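# Align the odd knob in each knob-box row

## Task

Every row of the knob box (A1 to A4, B1 to B4, and so forth) has at least three knobs aimed at one common mark. Rotate each knob aimed elsewhere so it matches its row's common mark, while every other knob stays on the mark it points at now. The final knob positions must hold by themselves, not because a gripper is holding them.

## Robot and tools

Robot: two arms, left_arm and right_arm, each ending in a two-finger parallel gripper. The fingers extend along the gripper's +z axis and close along its x axis. The reported end_effector_position is the point midway between the pads; fingertips sit 17.5 mm past it. A flat block sticks out roughly 9 cm toward the gripper's -y side, so mind it near the knobs.

Scene frame (used by the state line): origin on the table top midway between the arms, +z up, +x forward over the table, left_arm on the +y side. The names left and right do not correspond to image sides. Reported hand positions can be a little off, more so at long reach.

The 18-number row (used by both motion tools): nine numbers for left_arm then nine for right_arm, always all 18 even if one arm is idle. Per arm: dx, dy, dz, rx, ry, rz, then gripper position, force_limit, speed. All in [-1, 1]. dx..rz are an offset, not a pose: they give the target relative to the gripper's pose in the most recent result showing it (before any such result in a scene, and for later calls in the same reply, relative to where the arm is when the action begins), expressed in the gripper's own axes. Scale: 1.0 = 0.6 m for translation, 180 degrees for rotation; rx, ry, rz form one rotation vector. All zeros therefore pulls the arm back to that reference pose rather than pausing it. Gripper position: +1 fully open (50 mm gap), about -0.65 pads touching, -1 to grip until blocked. force_limit: -1 about 20 N per pad, 0 about 102 N, +1 about 185 N. speed: -1 is 20 mm/s, 0 is 85, +1 is 150. To leave a gripper unchanged, repeat its previous three numbers; a 0 is an actual command. New force/speed only apply once position changes by at least 0.01.

Tools:
- execute_actions {actions, pictures}. actions is a list with at most one item. Empty list: just return the state. {"rows": [[18 numbers], ...], "steps": n}: up to 15 rows and up to 15 steps of 1/30 s; each row is held one step, the last repeated to fill. Every row is an offset from the same reference, not from the previous row. {"steps": n} alone (n up to 300): wait counted from the previous result. pictures true/false chooses whether images are returned.
- move {target, speed}: target is one 18-number row as above; each gripper travels in a straight line toward its offset target, both ending together, over 0.5 to 10 s (cut off at 10 s). speed is path top speed in m/s, 0.002 to 0.5, default 0.25; rotation up to twice that in rad/s. Finger numbers are sent at the start. It does not avoid obstacles or the other arm, and a gripper may lag, stray, or overshoot speed near full reach.
- wait {seconds}: 0 to 10 s with nothing new sent.
- zoom_image {camera, region}: region [x0, y0, x1, y1] in pixels of that camera's last full image, at most 504x504. Cameras: cam_head_left, cam_head_right, cam_high, cam_low, cam_left_wrist, cam_right_wrist, all 504x504.
- finished_scene {scene}: integer number of the current scene; ends and grades it, irreversibly. Call it only when every row is corrected.

Limits on motion: each control step the commanded pose is clipped to within 70 mm and 16 degrees of the measured pose; position takes priority over orientation. After an action the arm continues only to its last clipped pose, so a far target may need several calls; check the result and send the remainder. The simulation keeps running while you think.

Results: a state line per arm with gripper position (m), quaternion wxyz and velocities in the scene frame; joint positions and torques; object_status for each gripper (0 moving, 1 blocked while opening, 2 blocked while closing i.e. holding, 3 reached commanded opening or pads met). position_measured gives opening as (250 - value) x 0.202 mm. A "Hand target" line shows the pose the controller is heading to. HELD marks steps where the clearance check withheld your command; "pose unreachable" names an arm whose command was altered. A move adds a "move:" line: ending (done, off_target, moving, held, fault), limits (paced = pose clipped; held = some steps blocked, after which the arm may jump fast), and each gripper's distance from target.

Hazards: arms are stiff, so aiming even slightly past a firm contact can trip a fault; impact grows with speed and overshoot. Any joint torque at its limit (waist/shoulder 302, elbow 142, wrist joints 40 N m) or any external force of 144 N stops that arm for 10 s and drops the rest of the call. Long holding heats motors (MOTOR HOT warning, then a braked OVER-TEMPERATURE stop). Keep the arms from colliding or pressing on each other. Nothing may be pushed or knocked off the table. For turning knobs: approach slowly, grip gently (low force), rotate by the needed angle with an rz offset, release and lift away, and verify by zoomed images that the knob stays put and neighbours were not disturbed.

Each tool is called after "Emit:" as a command line: name --argument value for each argument, lists and objects as JSON in quotes; but a table of rows of numbers goes row by row, as --pt "numbers of a row", without its own name.

## Session

Emit:
execute_actions --actions '[]'

Scene clock: 0.00 s of 8400.00 s.
left_arm: end_effector_position=(-0.0157, +0.8291, +0.1531) position_measured=3 object_status=3 end_effector_quat_wxyz=(-0.016, +0.978, -0.206, -0.031) end_effector_velocity=(+0.000, +0.001, +0.001) end_effector_angular_velocity=(+0.001, -0.000, -0.001) | right_arm: end_effector_position=(+0.6091, -0.5005, +0.3256) position_measured=3 object_status=3 end_effector_quat_wxyz=(-0.427, +0.087, +0.800, -0.413) end_effector_velocity=(-0.000, +0.000, -0.001) end_effector_angular_velocity=(+0.001, -0.000, +0.000)
Joint positions: left_arm=[ 1.11  -0.144  2.303  0.079  0.957 -3.057] | right_arm=[ 0.283  0.578  1.507 -0.45   2.257 -1.102]
Joint velocities: left_arm=[-0.001 -0.    -0.001  0.     0.    -0.   ] | right_arm=[ 0.     0.     0.     0.001 -0.001  0.   ]
Joint torques (N m, as the joint torque sensors report them, + toward a larger angle): no reading
Hand target (left_arm): -0.016, +0.829, +0.153; -0.016, +0.978, -0.206, -0.031
Hand target (right_arm): +0.609, -0.500, +0.326; -0.427, +0.087, +0.800, -0.413

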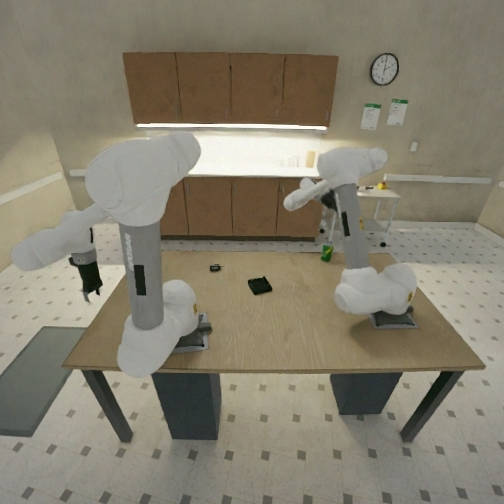

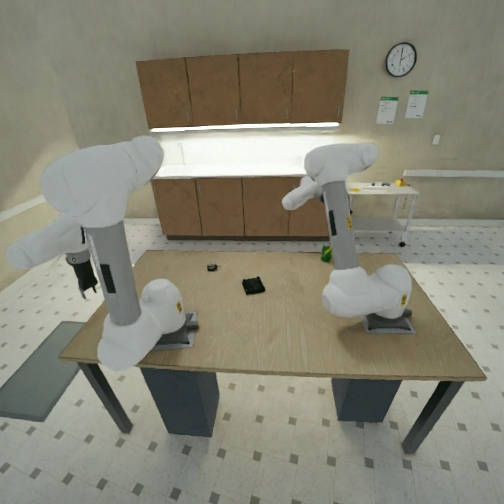

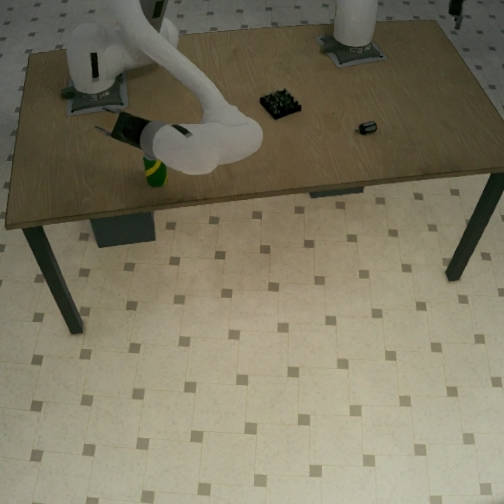

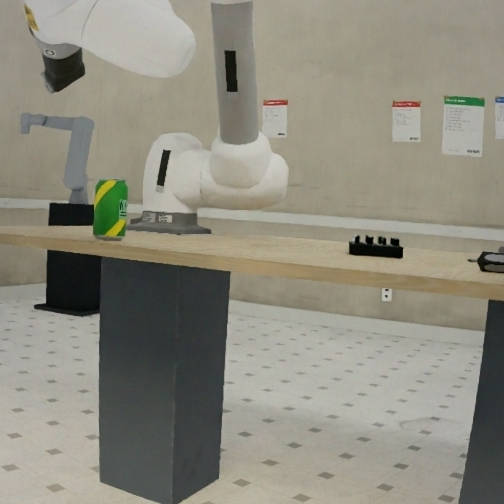

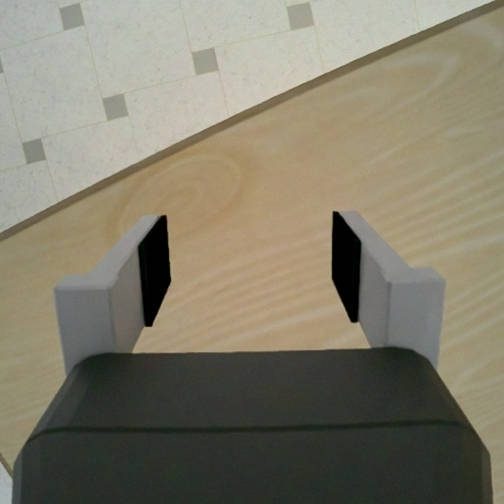

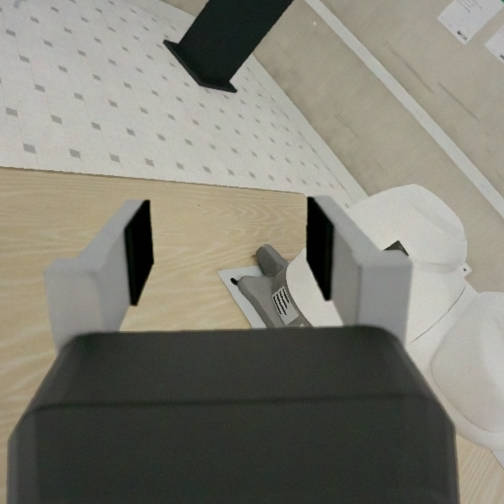

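Emit:
zoom_image --camera "cam_high" --region '[250, 75, 310, 135]'

Emit:
zoom_image --camera "cam_head_left" --region '[230, 260, 290, 310]'

Region (250, 75, 310, 135) of cam_high's 504x504 image, scaled by 8.400, with more detail than that image has.

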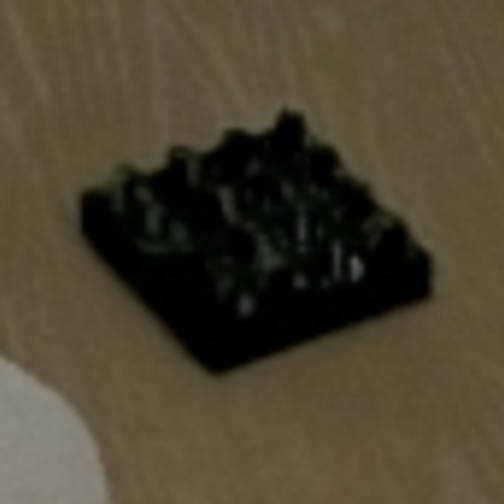

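Region (230, 260, 290, 310) of cam_head_left's 504x504 image, scaled by 8.400, with more detail than that image has.

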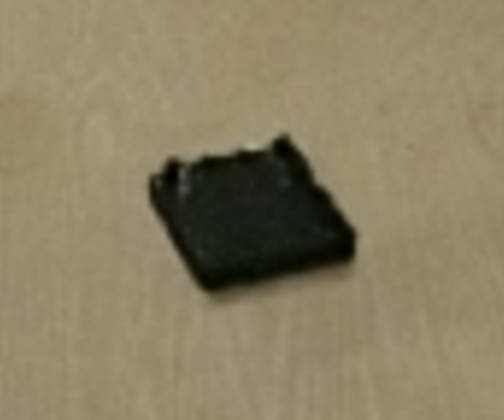

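Emit:
move --target '[0.712,0.103,-0.245,0,0,0,1,0,0,0,0,0,0,0,0,1,0,0]' --speed 0.4

Scene clock: 13.47 s of 8400.00 s.
left_arm: end_effector_position=(+0.3573, +0.5965, +0.2702) position_measured=3 object_status=3 end_effector_quat_wxyz=(-0.017, +0.978, -0.206, -0.032) end_effector_velocity=(+0.001, -0.001, +0.000) end_effector_angular_velocity=(+0.001, +0.001, -0.002) | right_arm: end_effector_position=(+0.6091, -0.5005, +0.3256) position_measured=3 object_status=3 end_effector_quat_wxyz=(-0.427, +0.087, +0.800, -0.413) end_effector_velocity=(+0.000, +0.001, -0.002) end_effector_angular_velocity=(+0.000, +0.002, +0.001)
Joint positions: left_arm=[ 0.049 -0.093  2.024  0.061  1.254 -4.094] | right_arm=[ 0.283  0.578  1.507 -0.45   2.257 -1.102]
Joint velocities: left_arm=[-0.003  0.001 -0.001  0.001  0.001 -0.002] | right_arm=[ 0.001  0.003  0.     0.    -0.001 -0.   ]
Joint torques (N m, as the joint torque sensors report them, + toward a larger angle): left_arm=[  2.32 -28.73 -39.02   4.95   0.25   0.13] | right_arm=[ -2.83 -96.34 -33.35   2.09   3.22  -0.07]
Hand target (left_arm): +0.357, +0.596, +0.270; -0.017, +0.978, -0.206, -0.032
Hand target (right_arm): +0.609, -0.500, +0.326; -0.427, +0.087, +0.800, -0.413
Off the commanded pose (left_arm): 0.002 m, 0 deg.
Off the commanded pose (right_arm): 0.000 m, 0 deg.
After step 90, 8.80 s passed at rest.
move: done; limits=paced

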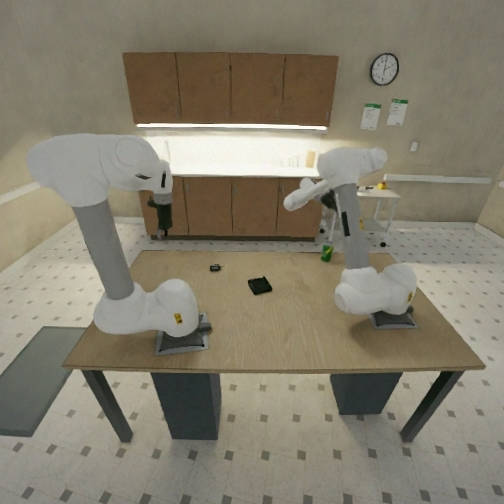

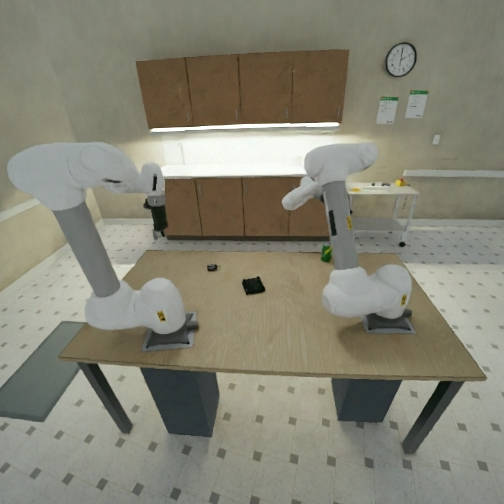

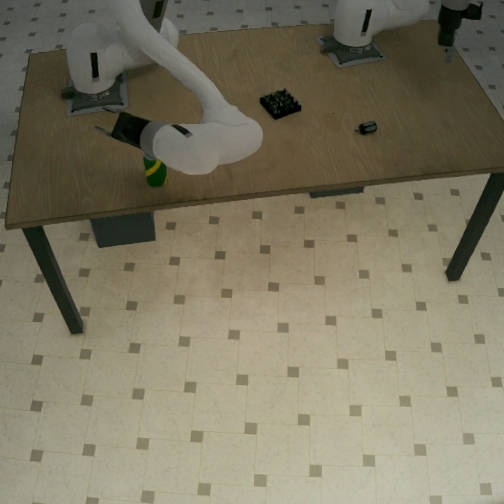

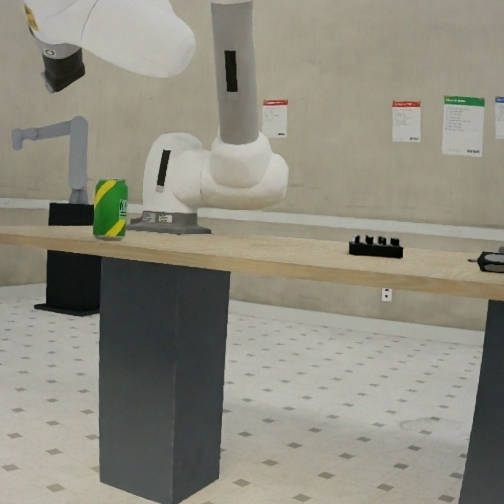

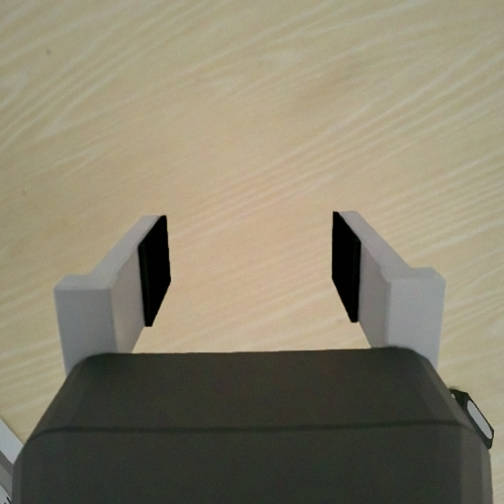

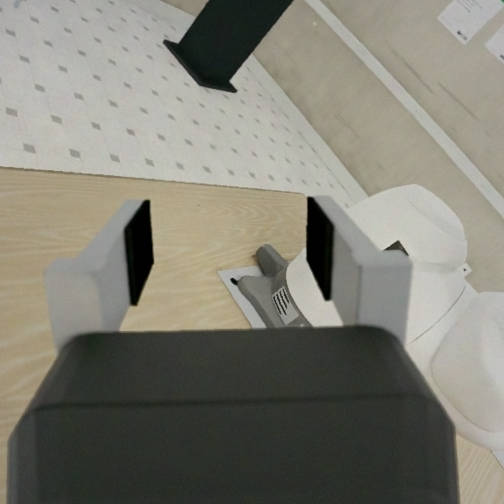

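Emit:
move --target '[0.109,0.892,0.01,0,0,0.368,1,0,0,-0.164,-0.215,0.195,0,0,0,1,0,0]' --speed 0.4

Scene clock: 19.93 s of 8400.00 s.
left_arm: end_effector_position=(+0.2028, +0.0816, +0.2485) position_measured=3 object_status=3 end_effector_quat_wxyz=(-0.001, -0.707, +0.707, +0.036) end_effector_velocity=(-0.000, -0.002, +0.000) end_effector_angular_velocity=(-0.001, -0.000, -0.002) | right_arm: end_effector_position=(+0.6091, -0.7005, +0.3256) position_measured=3 object_status=3 end_effector_quat_wxyz=(-0.427, +0.087, +0.800, -0.413) end_effector_velocity=(+0.000, +0.000, -0.001) end_effector_angular_velocity=(+0.000, +0.002, +0.001)
Joint positions: left_arm=[-1.162 -0.108  2.075 -0.017  1.244 -4.123] | right_arm=[ 0.037  0.517  1.609 -0.686  2.109 -1.292]
Joint velocities: left_arm=[-0.002  0.001 -0.002 -0.    -0.     0.   ] | right_arm=[ 0.     0.001  0.001  0.    -0.    -0.   ]
Joint torques (N m, as the joint torque sensors report them, + toward a larger angle): left_arm=[  5.89 -30.55 -39.44   4.49   0.38   0.15] | right_arm=[ -1.25 -88.13 -32.28   1.17   2.5   -0.21]
Hand target (left_arm): +0.203, +0.082, +0.248; +0.001, +0.707, -0.707, -0.036
Hand target (right_arm): +0.609, -0.701, +0.326; -0.427, +0.087, +0.800, -0.413
Off the commanded pose (left_arm): 0.002 m, 0 deg.
Off the commanded pose (right_arm): 0.000 m, 0 deg.
After step 90, 1.50 s passed at rest.
move: done

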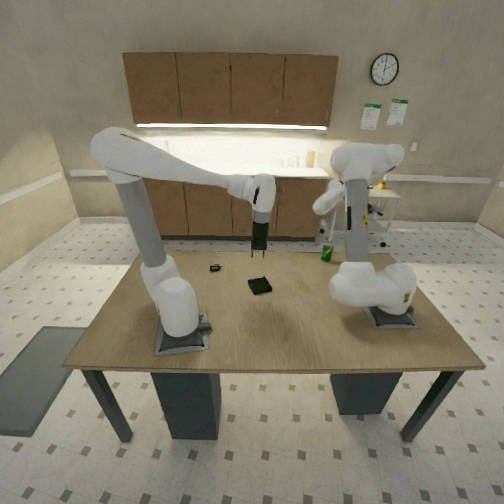

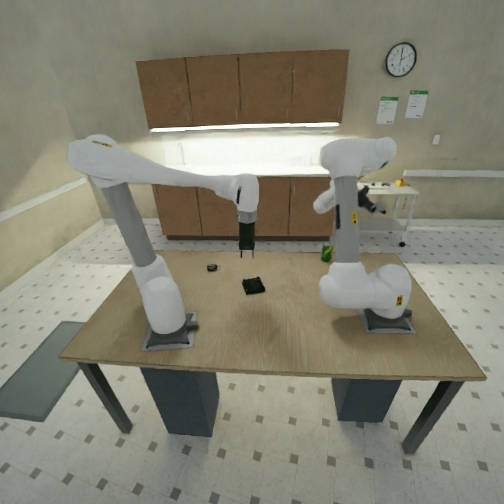

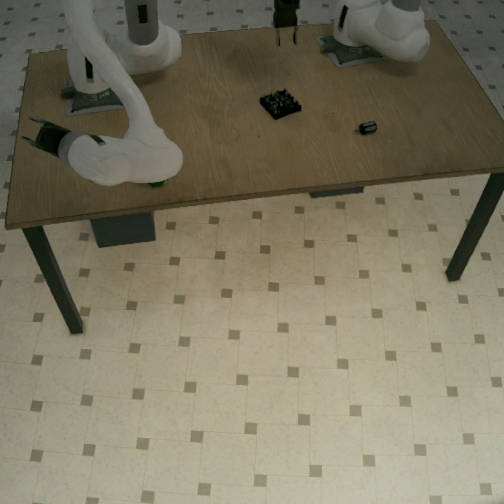

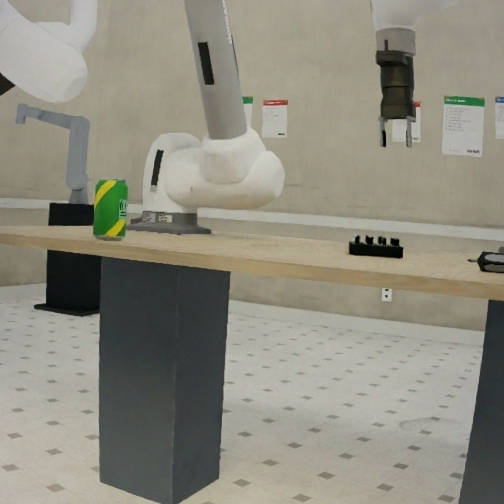

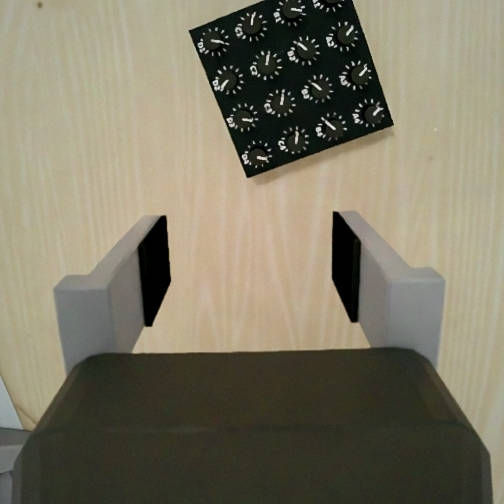

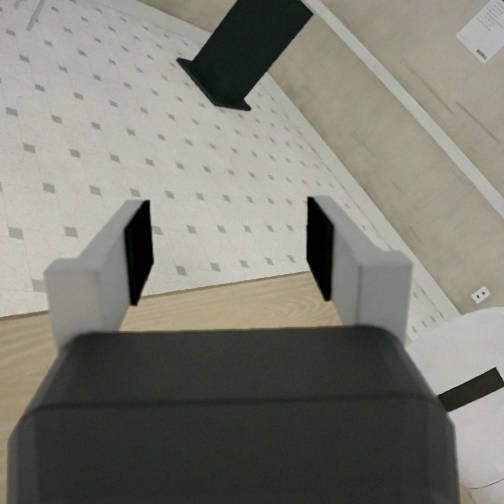

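Emit:
move --target '[0.02,-0.08,0.15,0.0166,0.016,0,1,0,0,0,0,0,0,0,0,1,0,0]' --speed 0.3

Emit:
zoom_image --camera "cam_left_wrist" --region '[110, 0, 410, 300]'

Scene clock: 23.97 s of 8400.00 s.
left_arm: end_effector_position=(+0.2459, +0.0740, +0.1558) position_measured=3 object_status=3 end_effector_quat_wxyz=(-0.000, -0.707, +0.707, -0.000) end_effector_velocity=(+0.001, -0.001, +0.000) end_effector_angular_velocity=(-0.002, -0.001, +0.000) | right_arm: end_effector_position=(+0.6091, -0.7005, +0.3256) position_measured=3 object_status=3 end_effector_quat_wxyz=(-0.427, +0.087, +0.800, -0.413) end_effector_velocity=(-0.001, +0.000, +0.001) end_effector_angular_velocity=(-0.001, -0.000, +0.000)
Joint positions: left_arm=[-1.103 -0.005  2.17  -0.001  0.976 -4.07 ] | right_arm=[ 0.037  0.517  1.609 -0.686  2.109 -1.292]
Joint velocities: left_arm=[ 0.     0.    -0.    -0.    -0.002  0.   ] | right_arm=[ 0.    -0.002  0.    -0.001  0.001 -0.   ]
Joint torques (N m, as the joint torque sensors report them, + toward a larger angle): left_arm=[  5.42 -34.05 -34.48   4.28   0.24   0.42] | right_arm=[ -1.64 -86.98 -32.44   1.17   2.67  -0.21]
Hand target (left_arm): +0.246, +0.074, +0.156; +0.000, +0.707, -0.707, +0.000
Hand target (right_arm): +0.609, -0.701, +0.326; -0.427, +0.087, +0.800, -0.413
Off the commanded pose (left_arm): 0.000 m, 0 deg.
Off the commanded pose (right_arm): 0.000 m, 0 deg.
After step 90, 0.20 s passed at rest.
move: done

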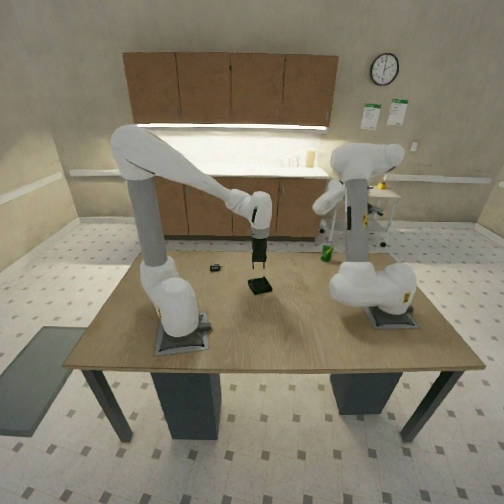

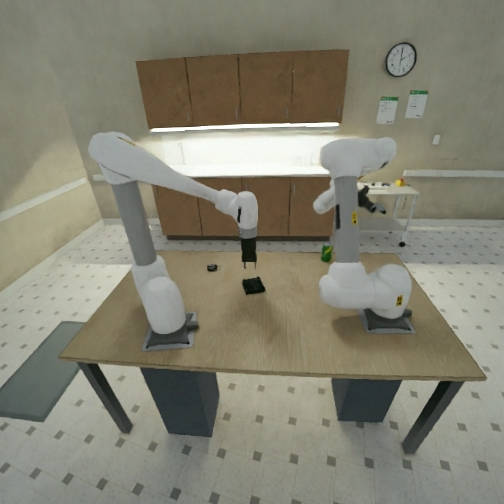

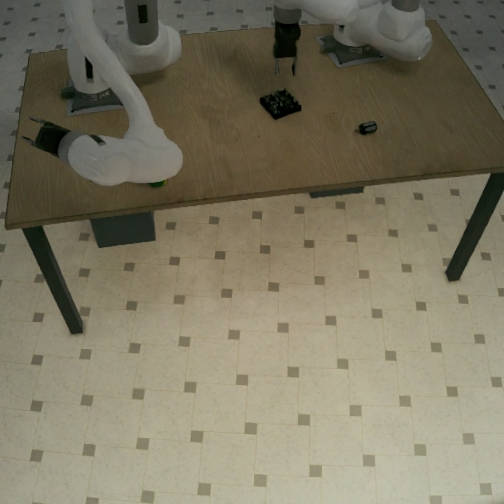

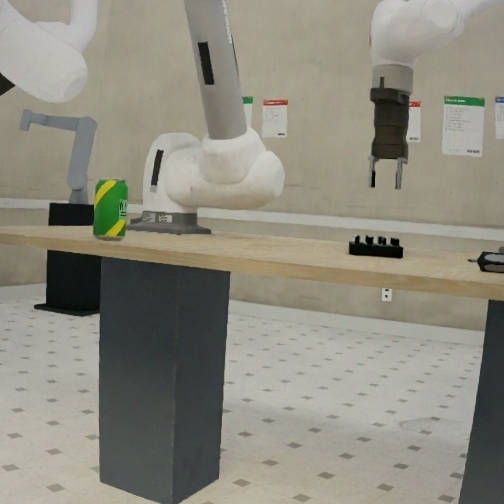

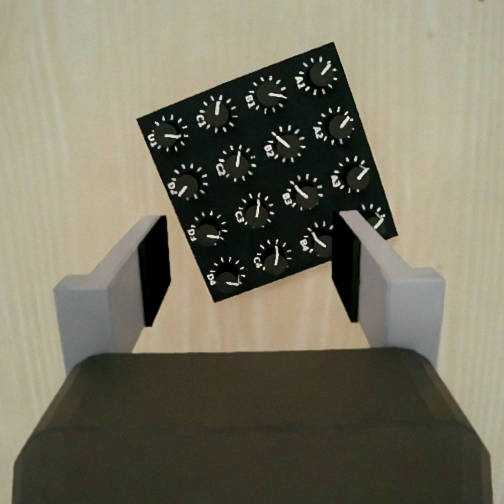

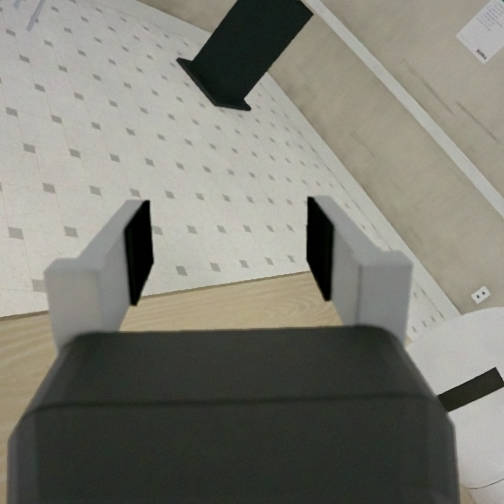

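Region (110, 0, 410, 300) of cam_left_wrist's 504x504 image, scaled by 1.680, with more detail than that image has.

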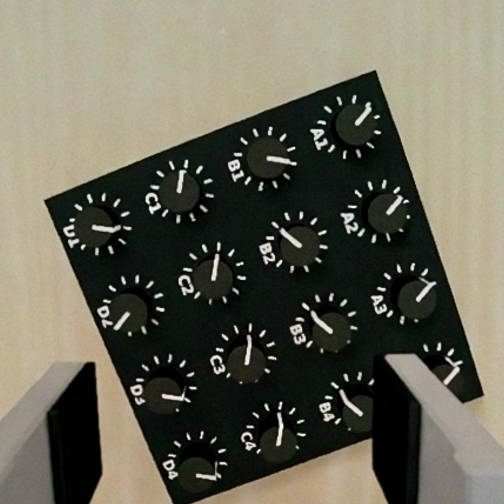

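Emit:
move --target '[0.0142,-0.0795,0.11,0,0,0.389,0.02,-0.8,0,0,0,0,0,0,0,1,0,0]' --speed 0.4

Scene clock: 37.73 s of 8400.00 s.
left_arm: end_effector_position=(+0.2933, +0.0654, +0.0898) position_measured=150 object_status=3 end_effector_quat_wxyz=(-0.000, -0.173, +0.985, -0.001) end_effector_velocity=(+0.000, +0.000, +0.000) end_effector_angular_velocity=(-0.000, +0.001, -0.001) | right_arm: end_effector_position=(+0.6091, -0.7005, +0.3256) position_measured=3 object_status=3 end_effector_quat_wxyz=(-0.427, +0.087, +0.800, -0.413) end_effector_velocity=(-0.000, -0.001, +0.000) end_effector_angular_velocity=(-0.001, +0.000, -0.001)
Joint positions: left_arm=[-0.981  0.127  2.176 -0.002  0.838 -2.724] | right_arm=[ 0.037  0.517  1.609 -0.686  2.109 -1.292]
Joint velocities: left_arm=[ 0.002 -0.    -0.    -0.001  0.001  0.003] | right_arm=[-0.001 -0.    -0.    -0.001  0.001  0.   ]
Joint torques (N m, as the joint torque sensors report them, + toward a larger angle): left_arm=[  0.93 -44.99 -31.72   3.81   0.22   0.17] | right_arm=[ -1.52 -87.41 -32.14   0.88   2.87  -0.26]
Hand target (left_arm): +0.293, +0.065, +0.090; -0.000, -0.173, +0.985, -0.001
Hand target (right_arm): +0.609, -0.701, +0.326; -0.427, +0.087, +0.800, -0.413
Off the commanded pose (left_arm): 0.000 m, 0 deg.
Off the commanded pose (right_arm): 0.000 m, 0 deg.
After step 90, 8.77 s passed at rest.
move: done

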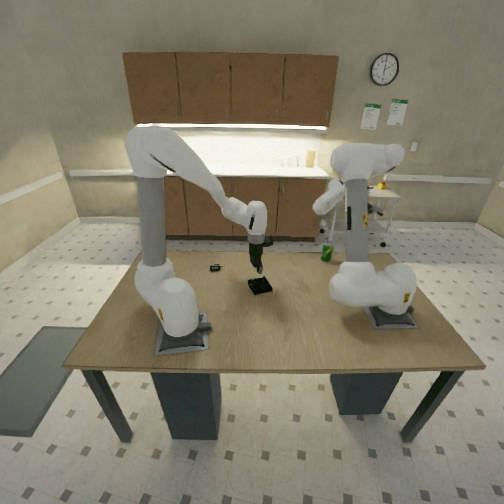

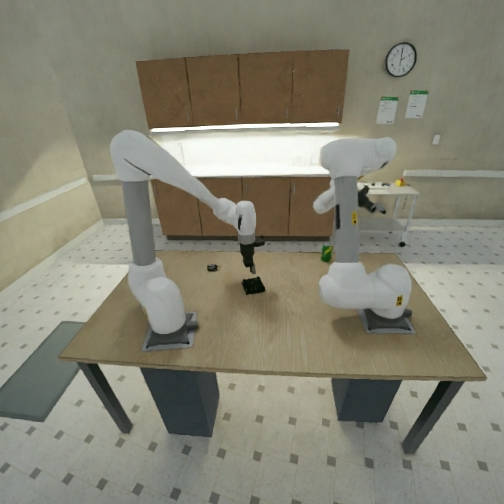

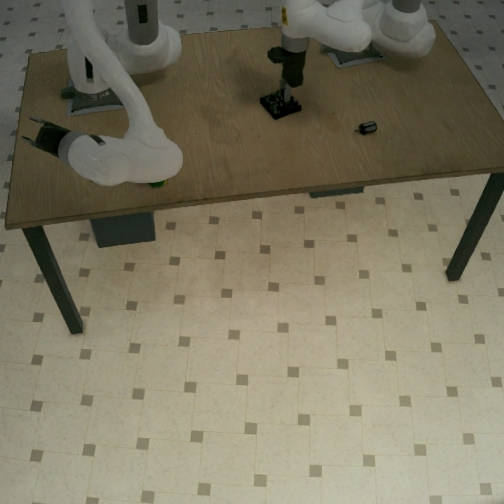

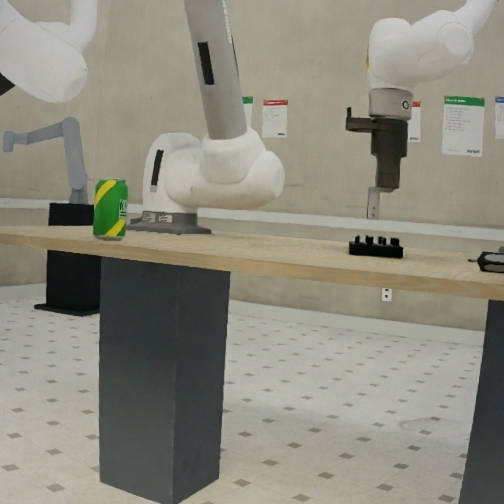

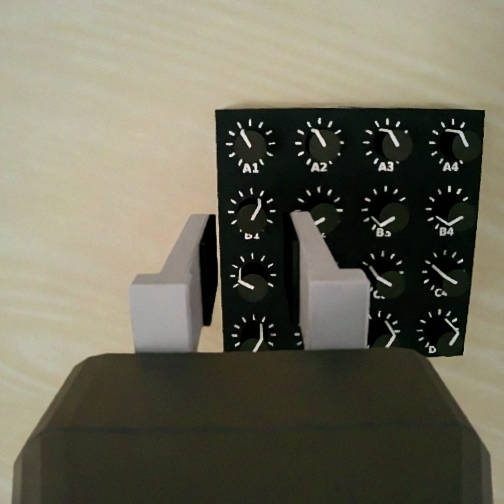

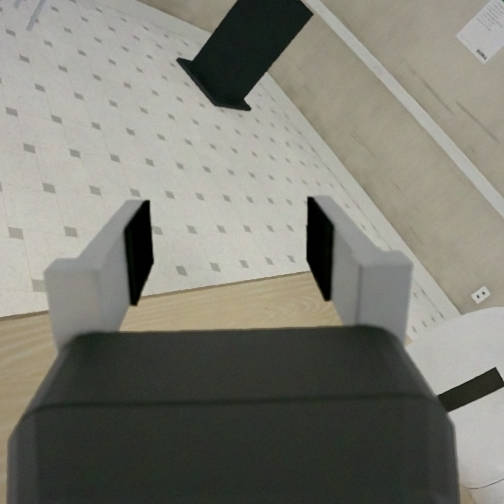

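Emit:
move --target '[0,0,0.045,0,0,0,0.02,-0.8,0,0,0,0,0,0,0,1,0,0]' --speed 0.1

Emit:
zoom_image --camera "cam_low" --region '[335, 190, 415, 270]'

Emit:
zoom_image --camera "cam_left_wrist" --region '[170, 140, 350, 320]'

Scene clock: 42.87 s of 8400.00 s.
left_arm: end_effector_position=(+0.2933, +0.0653, +0.0629) position_measured=150 object_status=3 end_effector_quat_wxyz=(-0.000, -0.173, +0.985, -0.001) end_effector_velocity=(-0.001, -0.001, -0.001) end_effector_angular_velocity=(+0.001, +0.001, -0.003) | right_arm: end_effector_position=(+0.6091, -0.7005, +0.3256) position_measured=3 object_status=3 end_effector_quat_wxyz=(-0.427, +0.087, +0.800, -0.413) end_effector_velocity=(+0.000, +0.000, -0.001) end_effector_angular_velocity=(-0.000, +0.003, -0.000)
Joint positions: left_arm=[-0.981  0.164  2.197 -0.002  0.78  -2.724] | right_arm=[ 0.037  0.517  1.609 -0.686  2.109 -1.292]
Joint velocities: left_arm=[-0.002  0.002  0.001  0.    -0.001  0.001] | right_arm=[ 0.     0.002 -0.    -0.     0.    -0.   ]
Joint torques (N m, as the joint torque sensors report them, + toward a larger angle): left_arm=[  1.5  -46.21 -30.4    3.58   0.03   0.21] | right_arm=[  0.67 -86.81 -32.81   0.97   2.94   0.02]
Hand target (left_arm): +0.293, +0.065, +0.063; -0.000, -0.173, +0.985, -0.001
Hand target (right_arm): +0.609, -0.701, +0.326; -0.427, +0.087, +0.800, -0.413
Off the commanded pose (left_arm): 0.000 m, 0 deg.
Off the commanded pose (right_arm): 0.000 m, 0 deg.
After step 90, 1.40 s passed at rest.
move: done

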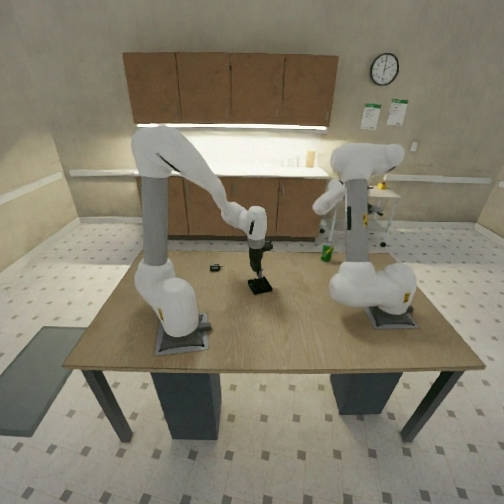

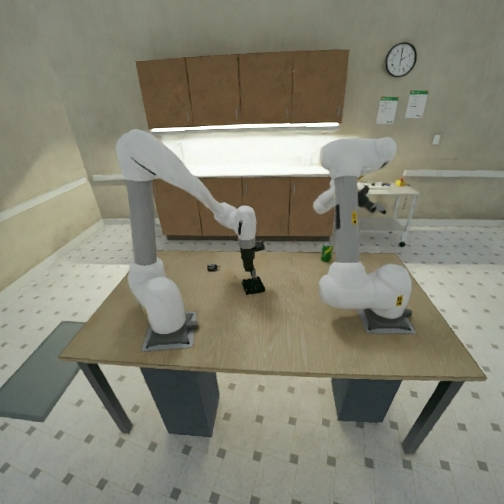

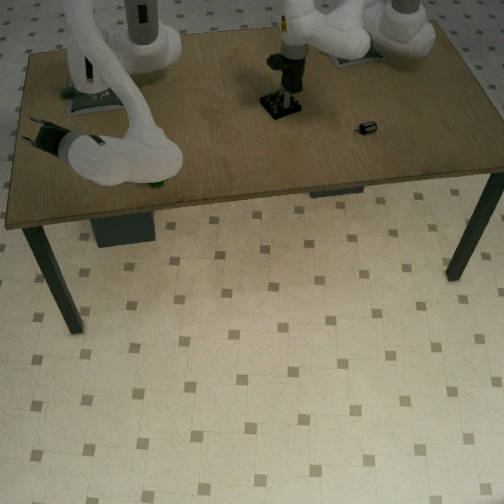

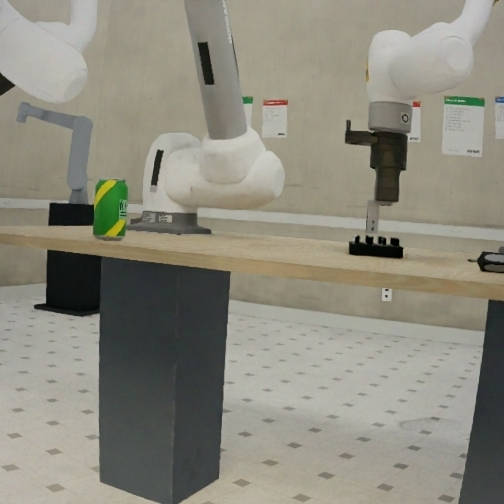

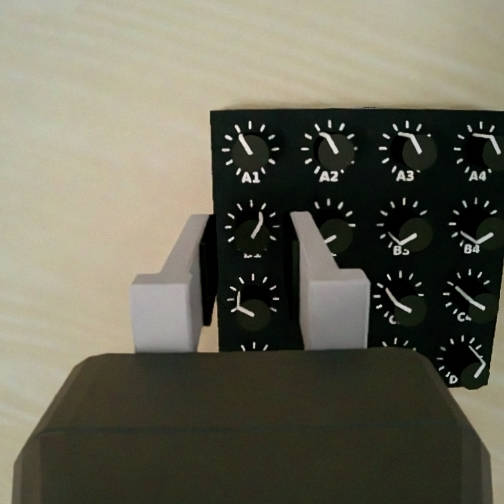

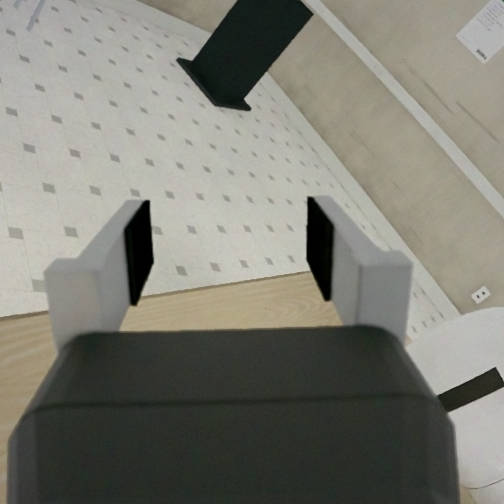

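Region (335, 190, 415, 270) of cam_low's 504x504 image, scaled by 6.300, with more detail than that image has.

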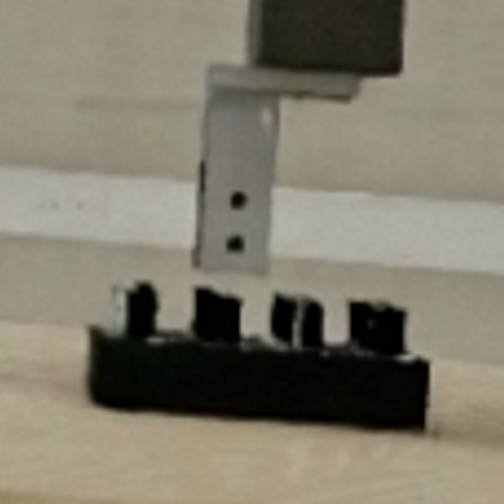

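Region (170, 140, 350, 320) of cam_left_wrist's 504x504 image, scaled by 2.800, with more detail than that image has.

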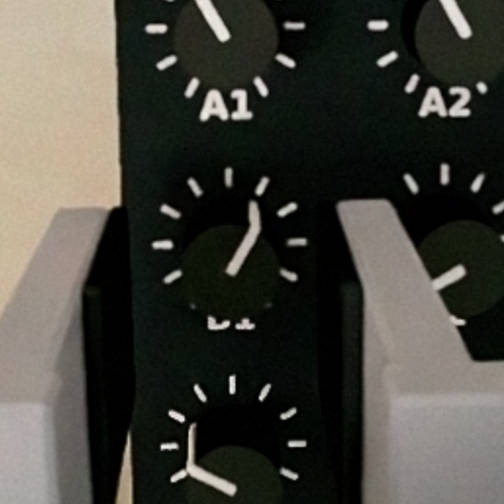

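Emit:
move --target '[0.0005,-0.0035,0.0225,0,0,0,0.02,-0.8,0,0,0,0,0,0,0,1,0,0]' --speed 0.04

Emit:
move --target '[0,0,0,0,0,0,-1,-0.8,-0.5,0,0,0,0,0,0,1,0,0]'

Emit:
zoom_image --camera "cam_left_wrist" --region '[170, 140, 350, 320]'

Scene clock: 48.27 s of 8400.00 s.
left_arm: end_effector_position=(+0.2937, +0.0632, +0.0495) position_measured=150 object_status=3 end_effector_quat_wxyz=(-0.000, -0.173, +0.985, -0.001) end_effector_velocity=(+0.001, +0.001, -0.000) end_effector_angular_velocity=(+0.000, -0.000, +0.002) | right_arm: end_effector_position=(+0.6091, -0.7005, +0.3256) position_measured=3 object_status=3 end_effector_quat_wxyz=(-0.427, +0.087, +0.800, -0.413) end_effector_velocity=(+0.000, -0.001, -0.000) end_effector_angular_velocity=(-0.000, +0.000, -0.002)
Joint positions: left_arm=[-0.983  0.186  2.204 -0.002  0.751 -2.726] | right_arm=[ 0.037  0.517  1.609 -0.686  2.109 -1.292]
Joint velocities: left_arm=[ 0.001  0.     0.     0.    -0.    -0.   ] | right_arm=[-0.002  0.001 -0.001 -0.     0.    -0.   ]
Joint torques (N m, as the joint torque sensors report them, + toward a larger angle): left_arm=[  1.55 -50.06 -29.32   3.65   0.05   0.18] | right_arm=[ -3.39 -89.06 -33.07   0.85   2.7   -0.24]
Hand target (left_arm): +0.294, +0.063, +0.049; -0.000, -0.173, +0.985, -0.001
Hand target (right_arm): +0.609, -0.701, +0.326; -0.427, +0.087, +0.800, -0.413
Off the commanded pose (left_arm): 0.000 m, 0 deg.
Off the commanded pose (right_arm): 0.000 m, 0 deg.
After step 90, 1.67 s passed at rest.
move: done

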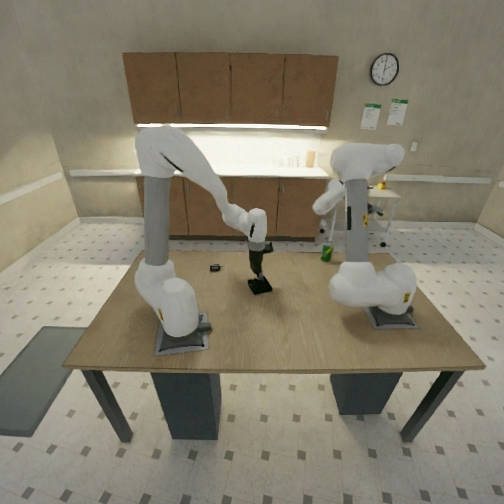

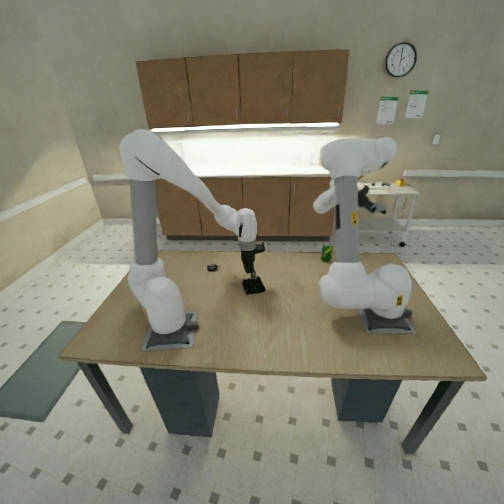

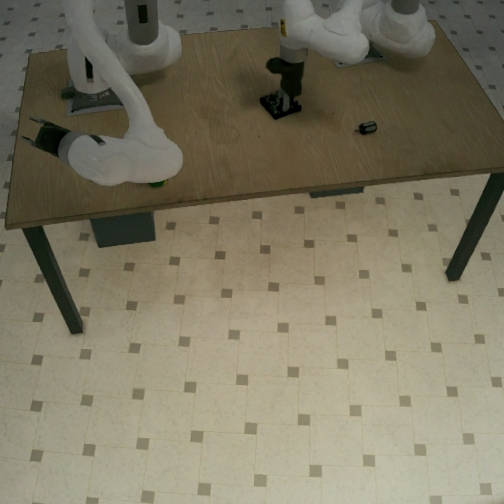

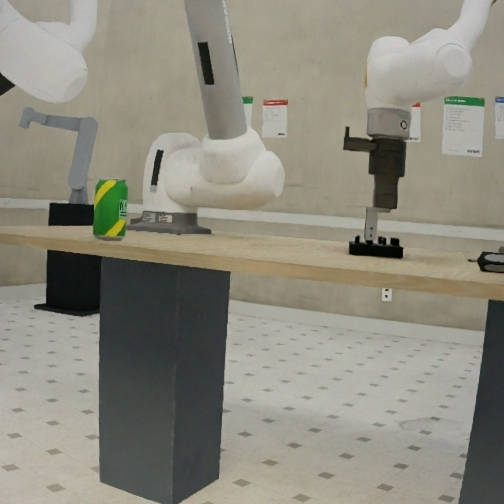

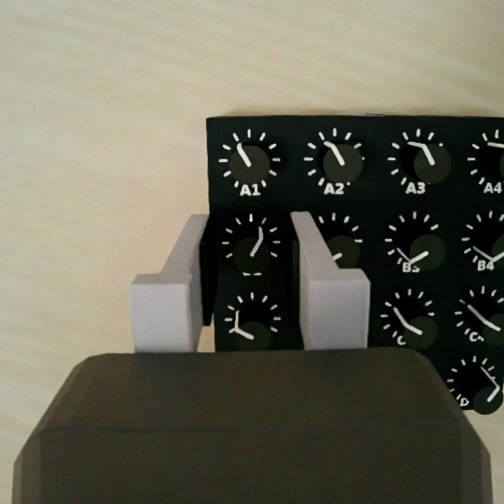

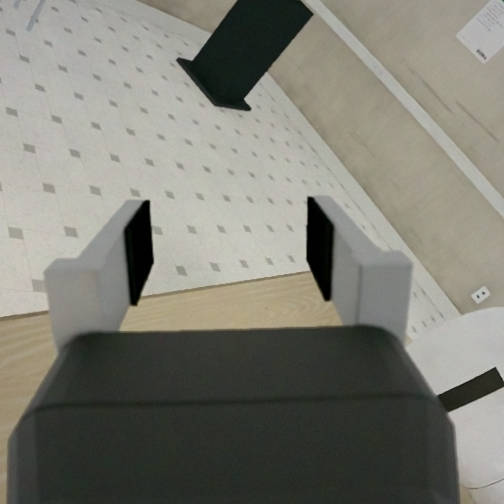

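Scene clock: 48.77 s of 8400.00 s.
left_arm: end_effector_position=(+0.2937, +0.0632, +0.0495) position_measured=202 object_status=2 end_effector_quat_wxyz=(-0.000, -0.173, +0.985, -0.001) end_effector_velocity=(-0.000, +0.000, -0.000) end_effector_angular_velocity=(+0.001, +0.000, -0.001) | right_arm: end_effector_position=(+0.6091, -0.7005, +0.3256) position_measured=3 object_status=3 end_effector_quat_wxyz=(-0.427, +0.087, +0.800, -0.413) end_effector_velocity=(+0.000, +0.000, -0.000) end_effector_angular_velocity=(+0.000, -0.000, +0.001)
Joint positions: left_arm=[-0.983  0.186  2.204 -0.002  0.751 -2.726] | right_arm=[ 0.037  0.517  1.609 -0.686  2.109 -1.292]
Joint velocities: left_arm=[-0.     0.     0.001  0.     0.    -0.   ] | right_arm=[ 0.001  0.    -0.     0.    -0.001  0.   ]
Joint torques (N m, as the joint torque sensors report them, + toward a larger angle): left_arm=[  3.37 -48.52 -29.52   3.48   0.42   0.28] | right_arm=[ -2.69 -88.01 -32.58   1.02   3.09  -0.24]
Hand target (left_arm): +0.294, +0.063, +0.049; -0.000, -0.173, +0.985, -0.001
Hand target (right_arm): +0.609, -0.701, +0.326; -0.427, +0.087, +0.800, -0.413
Off the commanded pose (left_arm): 0.000 m, 0 deg.
Off the commanded pose (right_arm): 0.000 m, 0 deg.
move: done

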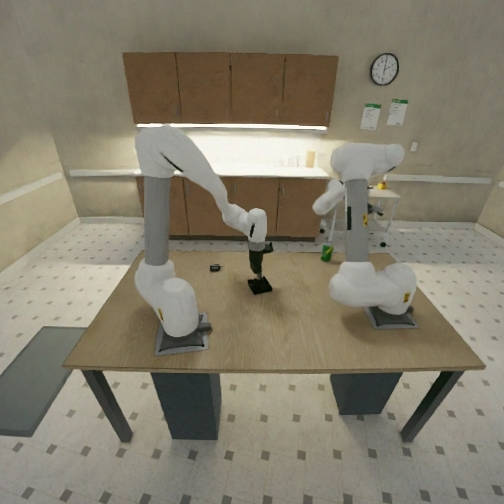

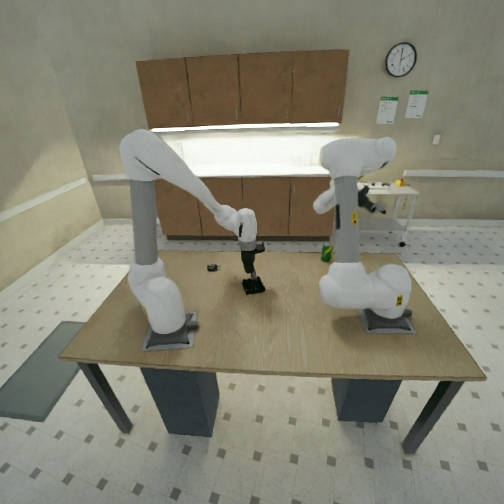

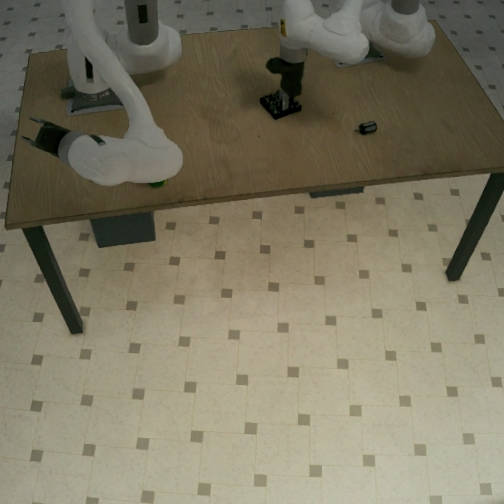

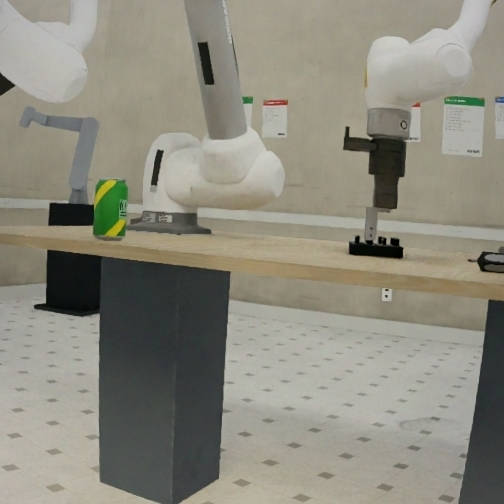

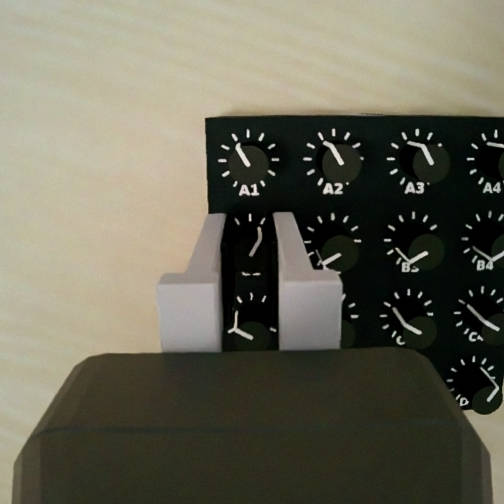

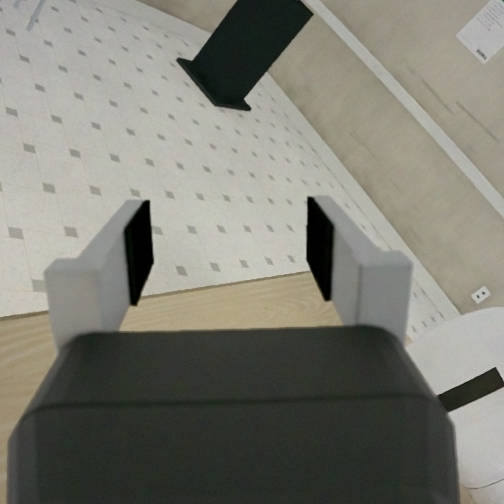

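Region (170, 140, 350, 320) of cam_left_wrist's 504x504 image, scaled by 2.800, with more detail than that image has.

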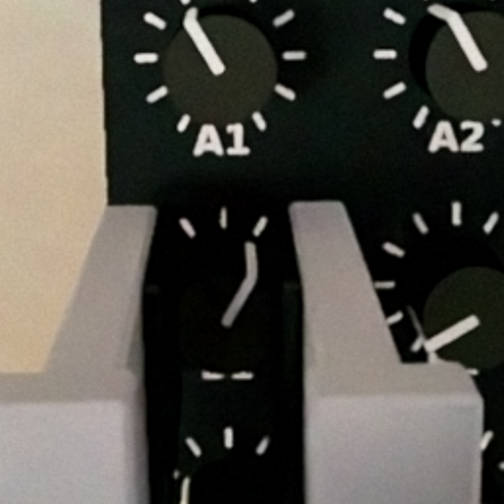

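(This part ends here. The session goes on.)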